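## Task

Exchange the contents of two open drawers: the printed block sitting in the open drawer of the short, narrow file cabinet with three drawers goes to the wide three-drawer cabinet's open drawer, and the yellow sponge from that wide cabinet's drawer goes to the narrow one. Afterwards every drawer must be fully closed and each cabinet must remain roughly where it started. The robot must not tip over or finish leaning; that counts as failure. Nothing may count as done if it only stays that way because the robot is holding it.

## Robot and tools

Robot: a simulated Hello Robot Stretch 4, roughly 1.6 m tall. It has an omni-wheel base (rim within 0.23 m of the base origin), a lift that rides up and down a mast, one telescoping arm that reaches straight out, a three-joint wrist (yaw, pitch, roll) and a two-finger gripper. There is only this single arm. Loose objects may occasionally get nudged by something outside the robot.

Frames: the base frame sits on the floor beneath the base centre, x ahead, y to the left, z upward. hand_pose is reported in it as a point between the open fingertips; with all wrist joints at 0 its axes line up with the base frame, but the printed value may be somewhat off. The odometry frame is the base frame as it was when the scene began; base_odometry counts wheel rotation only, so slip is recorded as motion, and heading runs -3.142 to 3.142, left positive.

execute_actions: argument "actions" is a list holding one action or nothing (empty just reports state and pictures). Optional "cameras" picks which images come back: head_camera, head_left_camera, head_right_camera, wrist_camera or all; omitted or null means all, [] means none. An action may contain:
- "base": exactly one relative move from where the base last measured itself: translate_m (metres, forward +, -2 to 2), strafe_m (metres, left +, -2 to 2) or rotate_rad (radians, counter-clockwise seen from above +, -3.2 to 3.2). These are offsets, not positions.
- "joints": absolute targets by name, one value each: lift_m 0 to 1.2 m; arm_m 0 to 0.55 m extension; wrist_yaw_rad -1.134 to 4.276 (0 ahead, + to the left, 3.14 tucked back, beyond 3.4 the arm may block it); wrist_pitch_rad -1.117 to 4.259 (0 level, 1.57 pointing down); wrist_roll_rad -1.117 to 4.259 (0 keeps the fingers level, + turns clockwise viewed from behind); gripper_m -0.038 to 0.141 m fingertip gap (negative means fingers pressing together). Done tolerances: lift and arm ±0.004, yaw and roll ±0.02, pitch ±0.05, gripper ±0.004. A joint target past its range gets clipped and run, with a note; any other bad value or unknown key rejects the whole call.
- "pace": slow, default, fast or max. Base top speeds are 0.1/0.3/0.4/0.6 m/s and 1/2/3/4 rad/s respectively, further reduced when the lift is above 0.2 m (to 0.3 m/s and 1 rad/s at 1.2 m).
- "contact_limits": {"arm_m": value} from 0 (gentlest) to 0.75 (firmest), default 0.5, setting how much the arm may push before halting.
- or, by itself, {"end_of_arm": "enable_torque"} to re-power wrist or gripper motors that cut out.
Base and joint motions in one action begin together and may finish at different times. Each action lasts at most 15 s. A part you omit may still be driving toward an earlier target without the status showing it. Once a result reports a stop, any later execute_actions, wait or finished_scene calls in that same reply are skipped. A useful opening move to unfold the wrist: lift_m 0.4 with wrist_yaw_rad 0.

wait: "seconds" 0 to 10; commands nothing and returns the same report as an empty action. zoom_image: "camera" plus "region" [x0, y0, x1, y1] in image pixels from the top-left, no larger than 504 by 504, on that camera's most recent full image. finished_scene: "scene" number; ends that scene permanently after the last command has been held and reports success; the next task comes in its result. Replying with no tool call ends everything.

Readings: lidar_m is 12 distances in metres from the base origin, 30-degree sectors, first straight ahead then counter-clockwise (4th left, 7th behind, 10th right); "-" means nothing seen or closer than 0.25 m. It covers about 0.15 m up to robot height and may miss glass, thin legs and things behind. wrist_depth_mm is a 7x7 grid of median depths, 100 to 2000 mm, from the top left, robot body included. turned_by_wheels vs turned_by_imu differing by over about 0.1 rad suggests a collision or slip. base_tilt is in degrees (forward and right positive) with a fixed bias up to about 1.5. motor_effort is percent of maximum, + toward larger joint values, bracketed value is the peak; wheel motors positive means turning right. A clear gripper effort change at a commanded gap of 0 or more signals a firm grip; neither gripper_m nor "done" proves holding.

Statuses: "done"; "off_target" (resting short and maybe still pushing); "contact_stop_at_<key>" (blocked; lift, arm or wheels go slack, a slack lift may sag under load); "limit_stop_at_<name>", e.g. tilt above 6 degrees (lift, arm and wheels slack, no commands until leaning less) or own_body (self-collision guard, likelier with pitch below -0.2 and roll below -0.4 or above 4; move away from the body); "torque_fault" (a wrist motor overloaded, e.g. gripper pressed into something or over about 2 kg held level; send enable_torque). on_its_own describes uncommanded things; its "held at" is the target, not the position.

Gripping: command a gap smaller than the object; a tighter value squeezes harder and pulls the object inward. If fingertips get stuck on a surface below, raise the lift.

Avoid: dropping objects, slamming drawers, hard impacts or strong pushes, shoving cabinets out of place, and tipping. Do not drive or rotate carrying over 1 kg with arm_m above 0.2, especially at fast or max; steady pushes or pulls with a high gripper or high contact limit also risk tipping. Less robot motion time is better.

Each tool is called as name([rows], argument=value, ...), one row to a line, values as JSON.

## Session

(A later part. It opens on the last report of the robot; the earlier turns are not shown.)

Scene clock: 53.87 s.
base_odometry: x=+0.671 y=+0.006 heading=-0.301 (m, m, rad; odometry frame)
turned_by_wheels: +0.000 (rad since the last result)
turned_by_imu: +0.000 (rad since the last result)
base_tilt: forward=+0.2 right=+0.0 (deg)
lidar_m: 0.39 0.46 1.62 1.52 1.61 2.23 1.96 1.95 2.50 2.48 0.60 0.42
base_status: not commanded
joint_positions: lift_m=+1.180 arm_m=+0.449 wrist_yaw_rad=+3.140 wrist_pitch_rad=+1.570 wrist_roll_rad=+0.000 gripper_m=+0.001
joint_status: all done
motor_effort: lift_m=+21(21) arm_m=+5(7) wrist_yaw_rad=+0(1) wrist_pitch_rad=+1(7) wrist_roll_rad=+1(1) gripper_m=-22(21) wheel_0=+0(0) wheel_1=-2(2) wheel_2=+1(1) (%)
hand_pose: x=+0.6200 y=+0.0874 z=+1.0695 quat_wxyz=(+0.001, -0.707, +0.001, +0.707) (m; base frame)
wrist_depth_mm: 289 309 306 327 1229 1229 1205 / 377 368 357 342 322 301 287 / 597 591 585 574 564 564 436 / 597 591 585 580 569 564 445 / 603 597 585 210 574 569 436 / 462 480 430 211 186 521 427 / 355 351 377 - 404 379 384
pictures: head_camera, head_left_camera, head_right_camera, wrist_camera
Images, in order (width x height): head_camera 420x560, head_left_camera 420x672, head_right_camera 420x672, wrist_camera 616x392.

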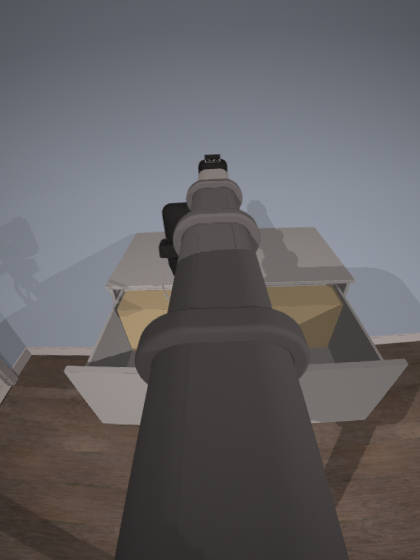

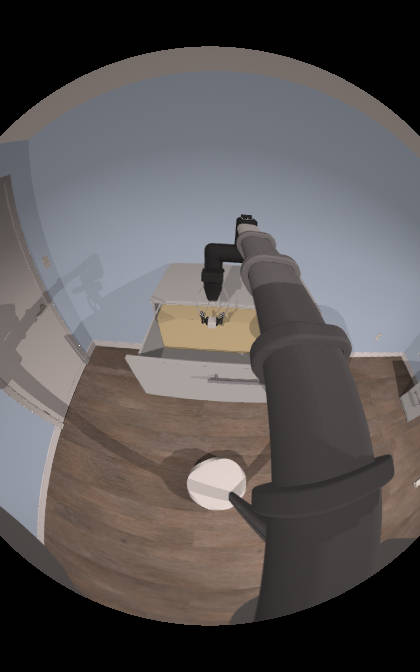

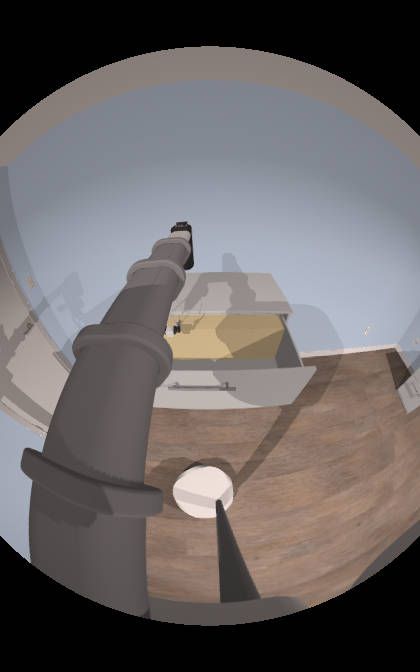

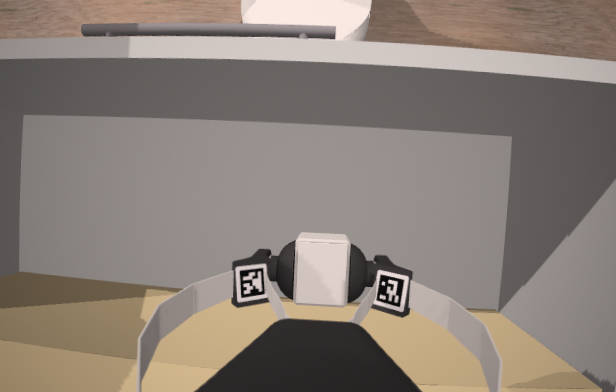

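execute_actions([
  {"joints":{"lift_m":0.844},"pace":"fast"},
], cameras=[])

execute_actions([
  {"joints":{"gripper_m":0.05}},
], cameras=[])

execute_actions([
  {"joints":{"lift_m":1.16},"pace":"max"},
], cameras=["wrist_camera"])

execute_actions([
  {"base":{"translate_m":0.1},"joints":{"arm_m":0.03,"wrist_pitch_rad":0.8},"pace":"max"},
], cameras=[])

execute_actions([
  {"base":{"strafe_m":-0.04},"joints":{"lift_m":0.67},"pace":"max"},
], cameras=["head_camera","head_right_camera"])

Scene clock: 56.20 s.
base_odometry: x=+0.671 y=+0.006 heading=-0.301 (m, m, rad; odometry frame)
turned_by_wheels: +0.000 (rad since the last result)
turned_by_imu: +0.000 (rad since the last result)
base_tilt: forward=+0.2 right=+0.0 (deg)
lidar_m: 0.40 0.46 1.62 1.54 1.64 2.22 1.95 1.97 2.51 2.48 0.63 0.41
base_status: not commanded
joint_positions: lift_m=+0.844 arm_m=+0.449 wrist_yaw_rad=+3.140 wrist_pitch_rad=+1.570 wrist_roll_rad=+0.000 gripper_m=+0.001
joint_status: all done
motor_effort: lift_m=+14(21) arm_m=+5(6) wrist_yaw_rad=+1(0) wrist_pitch_rad=+1(1) wrist_roll_rad=-1(1) gripper_m=-22(20) wheel_0=+0(0) wheel_1=-2(2) wheel_2=+1(1) (%)
hand_pose: x=+0.6199 y=+0.0874 z=+0.7341 quat_wxyz=(+0.001, -0.707, +0.001, +0.707) (m; base frame)
wrist_depth_mm: 245 234 230 224 215 205 202 / 253 249 246 243 240 237 235 / 254 251 247 244 241 238 236 / 255 251 249 246 242 239 237 / 256 253 250 210 243 241 238 / 258 254 250 210 186 241 239 / 258 256 253 - 245 242 240
pictures: none
No camera images: the call's "cameras" was empty. Leave "cameras" out to get every camera's image.

Scene clock: 57.50 s.
base_odometry: x=+0.671 y=+0.006 heading=-0.301 (m, m, rad; odometry frame)
turned_by_wheels: +0.000 (rad since the last result)
turned_by_imu: +0.000 (rad since the last result)
base_tilt: forward=+0.2 right=+0.0 (deg)
lidar_m: 0.41 0.46 1.61 1.55 1.61 2.21 1.95 1.96 2.50 2.49 0.61 0.43
base_status: not commanded
joint_positions: lift_m=+0.844 arm_m=+0.449 wrist_yaw_rad=+3.140 wrist_pitch_rad=+1.570 wrist_roll_rad=+0.000 gripper_m=+0.050
joint_status: all done
motor_effort: lift_m=+14(14) arm_m=+5(5) wrist_yaw_rad=+1(1) wrist_pitch_rad=+2(1) wrist_roll_rad=+0(0) gripper_m=-4(19) wheel_0=+0(0) wheel_1=-2(2) wheel_2=+1(1) (%)
hand_pose: x=+0.6199 y=+0.0874 z=+0.7341 quat_wxyz=(+0.001, -0.707, +0.001, +0.707) (m; base frame)
wrist_depth_mm: 245 234 231 224 216 205 202 / 252 250 246 243 240 237 236 / 254 251 247 244 241 238 236 / 255 251 249 245 243 239 237 / 256 253 250 218 243 241 237 / 257 254 249 179 196 242 240 / 258 255 253 - 245 242 240
pictures: none
No camera images: the call's "cameras" was empty. Leave "cameras" out to get every camera's image.

Scene clock: 58.93 s.
base_odometry: x=+0.671 y=+0.006 heading=-0.301 (m, m, rad; odometry frame)
turned_by_wheels: +0.000 (rad since the last result)
turned_by_imu: +0.000 (rad since the last result)
base_tilt: forward=+0.2 right=-0.2 (deg)
lidar_m: 0.41 0.47 1.61 1.55 1.63 2.21 1.93 1.96 2.51 2.49 0.64 0.42
base_status: not commanded
joint_positions: lift_m=+1.160 arm_m=+0.449 wrist_yaw_rad=+3.140 wrist_pitch_rad=+1.570 wrist_roll_rad=+0.000 gripper_m=+0.050
joint_status: all done
motor_effort: lift_m=+21(25) arm_m=+5(6) wrist_yaw_rad=+0(0) wrist_pitch_rad=+3(1) wrist_roll_rad=-1(1) gripper_m=-3(5) wheel_0=+0(0) wheel_1=-2(2) wheel_2=+1(1) (%)
hand_pose: x=+0.6199 y=+0.0874 z=+1.0495 quat_wxyz=(+0.001, -0.707, +0.001, +0.707) (m; base frame)
wrist_depth_mm: 270 266 262 259 640 1205 1182 / 375 370 357 342 322 301 287 / 574 569 569 554 549 539 436 / 580 574 564 564 549 544 445 / 580 574 569 559 549 549 436 / 462 488 433 179 196 525 427 / 340 338 377 - 402 379 382
pictures: wrist_camera
Images, in order (width x height): wrist_camera 616x392.

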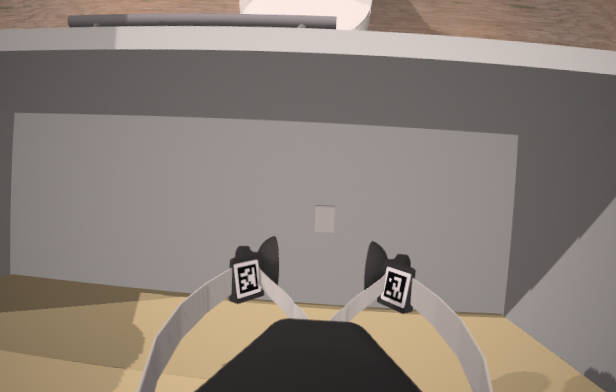

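Scene clock: 60.77 s.
base_odometry: x=+0.766 y=-0.024 heading=-0.300 (m, m, rad; odometry frame)
turned_by_wheels: +0.000 (rad since the last result)
turned_by_imu: +0.000 (rad since the last result)
base_tilt: forward=+0.3 right=+0.0 (deg)
lidar_m: 0.30 0.35 0.50 1.53 1.64 2.20 2.19 2.06 2.50 2.48 0.48 0.33
base_status: done
joint_positions: lift_m=+1.160 arm_m=+0.031 wrist_yaw_rad=+3.140 wrist_pitch_rad=+0.802 wrist_roll_rad=+0.000 gripper_m=+0.050
joint_status: all done
motor_effort: lift_m=+21(21) arm_m=-6(5) wrist_yaw_rad=-1(2) wrist_pitch_rad=-3(10) wrist_roll_rad=-3(0) gripper_m=-5(4) wheel_0=+3(7) wheel_1=+2(8) wheel_2=-1(13) (%)
hand_pose: x=+0.0013 y=+0.0877 z=+1.1307 quat_wxyz=(+0.001, -0.390, +0.000, +0.921) (m; base frame)
wrist_depth_mm: 208 - - - - - - / 214 - - - - - - / 240 309 - - - - - / 1661 312 1756 1756 1756 1708 1756 / 1537 370 1537 1576 1537 1576 1537 / 1366 1336 430 179 196 1366 1336 / 1229 1229 627 - 1281 1229 1255
pictures: none
No camera images: the call's "cameras" was empty. Leave "cameras" out to get every camera's image.

Scene clock: 62.57 s.
base_odometry: x=+0.755 y=-0.062 heading=-0.300 (m, m, rad; odometry frame)
turned_by_wheels: +0.000 (rad since the last result)
turned_by_imu: +0.001 (rad since the last result)
base_tilt: forward=+0.1 right=+0.0 (deg)
lidar_m: 0.30 0.33 0.50 1.59 1.66 2.26 2.02 2.04 2.48 2.43 0.48 0.33
base_status: done
joint_positions: lift_m=+0.670 arm_m=+0.031 wrist_yaw_rad=+3.140 wrist_pitch_rad=+0.802 wrist_roll_rad=+0.000 gripper_m=+0.050
joint_status: all done
motor_effort: lift_m=+15(16) arm_m=-6(6) wrist_yaw_rad=+0(1) wrist_pitch_rad=-5(4) wrist_roll_rad=-1(1) gripper_m=-5(4) wheel_0=+2(12) wheel_1=+1(13) wheel_2=+0(2) (%)
hand_pose: x=+0.0014 y=+0.0878 z=+0.6411 quat_wxyz=(+0.001, -0.390, +0.000, +0.921) (m; base frame)
wrist_depth_mm: 208 - 1921 1863 1921 1921 1921 / 214 1499 1576 1537 1537 1576 1576 / 239 310 1308 1281 1281 1308 1281 / 1098 309 1118 1118 1098 1118 1118 / 976 373 976 976 976 976 976 / 866 854 433 179 196 866 866 / 798 788 580 - 798 778 778
pictures: head_camera, head_right_camera
Images, in order (width x height): head_camera 420x560, head_right_camera 420x672.

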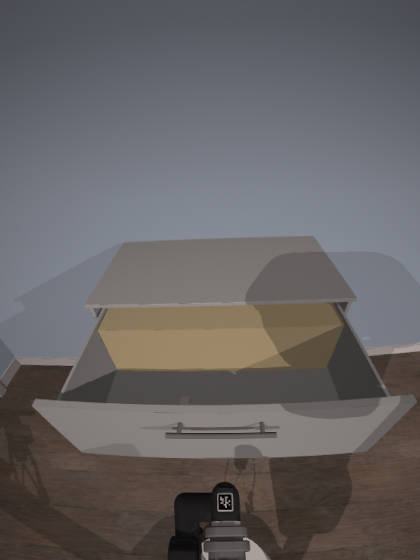

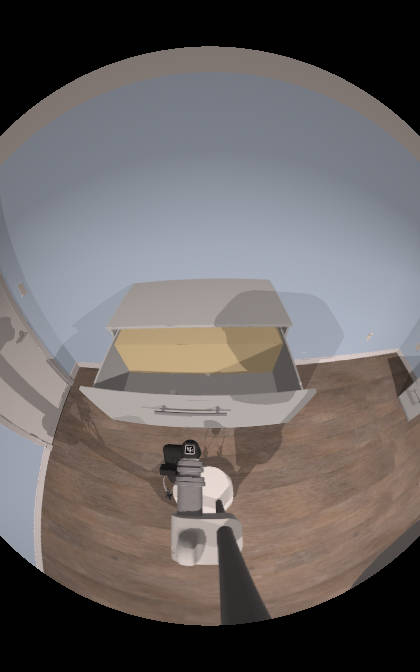

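execute_actions([
  {"joints":{"arm_m":0.55},"pace":"slow","contact_limits":{"arm_m":0.35}},
], cameras=["head_camera"])

Scene clock: 68.20 s.
base_odometry: x=+0.754 y=-0.062 heading=-0.301 (m, m, rad; odometry frame)
turned_by_wheels: -0.001 (rad since the last result)
turned_by_imu: +0.007 (rad since the last result)
base_tilt: forward=+0.1 right=+0.0 (deg)
lidar_m: 0.64 0.72 1.66 1.58 1.68 2.29 2.02 2.06 2.49 2.42 1.67 0.70
base_status: not commanded
joint_positions: lift_m=+0.669 arm_m=+0.475 wrist_yaw_rad=+3.140 wrist_pitch_rad=+0.802 wrist_roll_rad=+0.000 gripper_m=+0.050
joint_status: arm_m contact_stop (moved +0.444 of +0.519)
on_its_own: arm_m is slack since a contact_stop (your +0.550 is given up)
motor_effort: lift_m=+28(28) arm_m=+0(25) wrist_yaw_rad=+1(4) wrist_pitch_rad=-4(8) wrist_roll_rad=-2(0) gripper_m=-3(3) wheel_0=-2(4) wheel_1=+2(7) wheel_2=-6(16) (%)
contact_limits: arm_m 0.35
hand_pose: x=+0.4454 y=+0.0878 z=+0.6401 quat_wxyz=(+0.001, -0.390, +0.000, +0.921) (m; base frame)
wrist_depth_mm: - - 1921 - - - 1921 / 1618 1618 1499 1576 1576 1576 1576 / 1336 1336 1255 1308 1308 1308 1308 / 1118 1138 854 842 1118 1118 1118 / 976 976 768 750 931 976 976 / 866 866 831 179 196 866 866 / 788 778 798 - 798 768 778
pictures: head_camera
Images, in order (width x height): head_camera 420x560.

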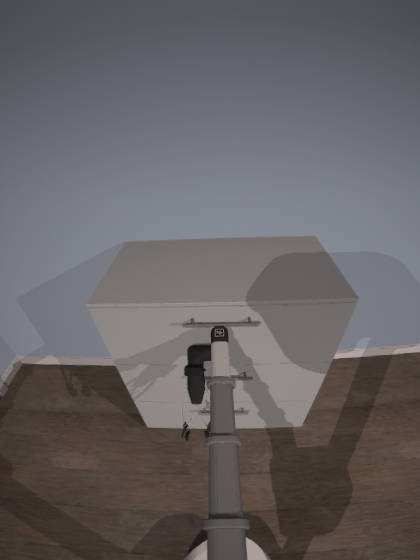

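execute_actions([
  {"joints":{"arm_m":0.42,"lift_m":0.655}},
], cameras=["head_camera"])

zoom_image(camera="head_camera", region=[70,270,380,440])

Scene clock: 69.37 s.
base_odometry: x=+0.755 y=-0.062 heading=-0.301 (m, m, rad; odometry frame)
turned_by_wheels: +0.000 (rad since the last result)
turned_by_imu: +0.001 (rad since the last result)
base_tilt: forward=+0.2 right=+0.0 (deg)
lidar_m: 0.65 0.72 1.63 1.60 1.67 2.27 2.04 2.06 2.49 2.44 1.67 0.70
base_status: not commanded
joint_positions: lift_m=+0.655 arm_m=+0.421 wrist_yaw_rad=+3.140 wrist_pitch_rad=+0.802 wrist_roll_rad=+0.000 gripper_m=+0.050
joint_status: all done
motor_effort: lift_m=+14(27) arm_m=-6(7) wrist_yaw_rad=+0(0) wrist_pitch_rad=-4(4) wrist_roll_rad=+0(2) gripper_m=-4(4) wheel_0=-2(2) wheel_1=+2(2) wheel_2=-3(6) (%)
hand_pose: x=+0.3914 y=+0.0878 z=+0.6263 quat_wxyz=(+0.001, -0.390, +0.000, +0.921) (m; base frame)
wrist_depth_mm: 1921 1863 1756 1863 1863 1863 1863 / 1576 1537 1464 1537 1537 1537 1537 / 1281 1255 1229 1255 1281 1281 1281 / 1098 1098 831 820 1078 1098 1098 / 960 960 732 715 931 946 960 / 842 854 691 179 196 854 854 / 778 759 778 - 788 768 768
pictures: head_camera
Images, in order (width x height): head_camera 420x560.

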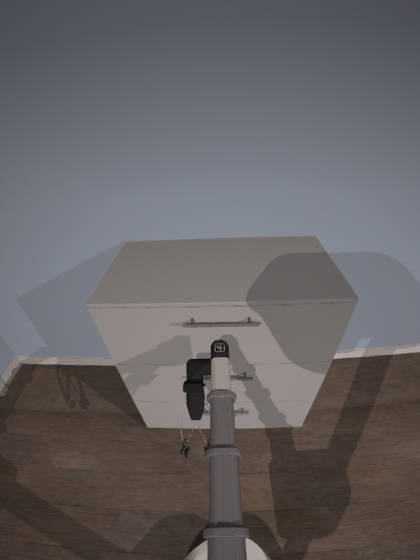

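Region (70, 270, 380, 440) of head_camera's 420x560 image, scaled by 1.626, with more detail than that image has; it fills the top 276 rows of this view, and the rest is white.

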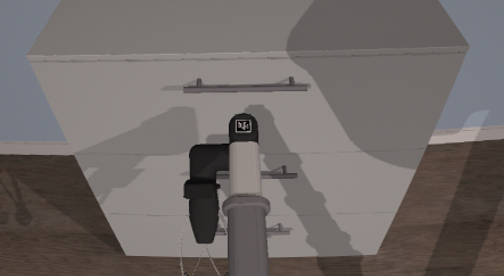

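finished_scene(scene=2)

The scene is finished: the task was done.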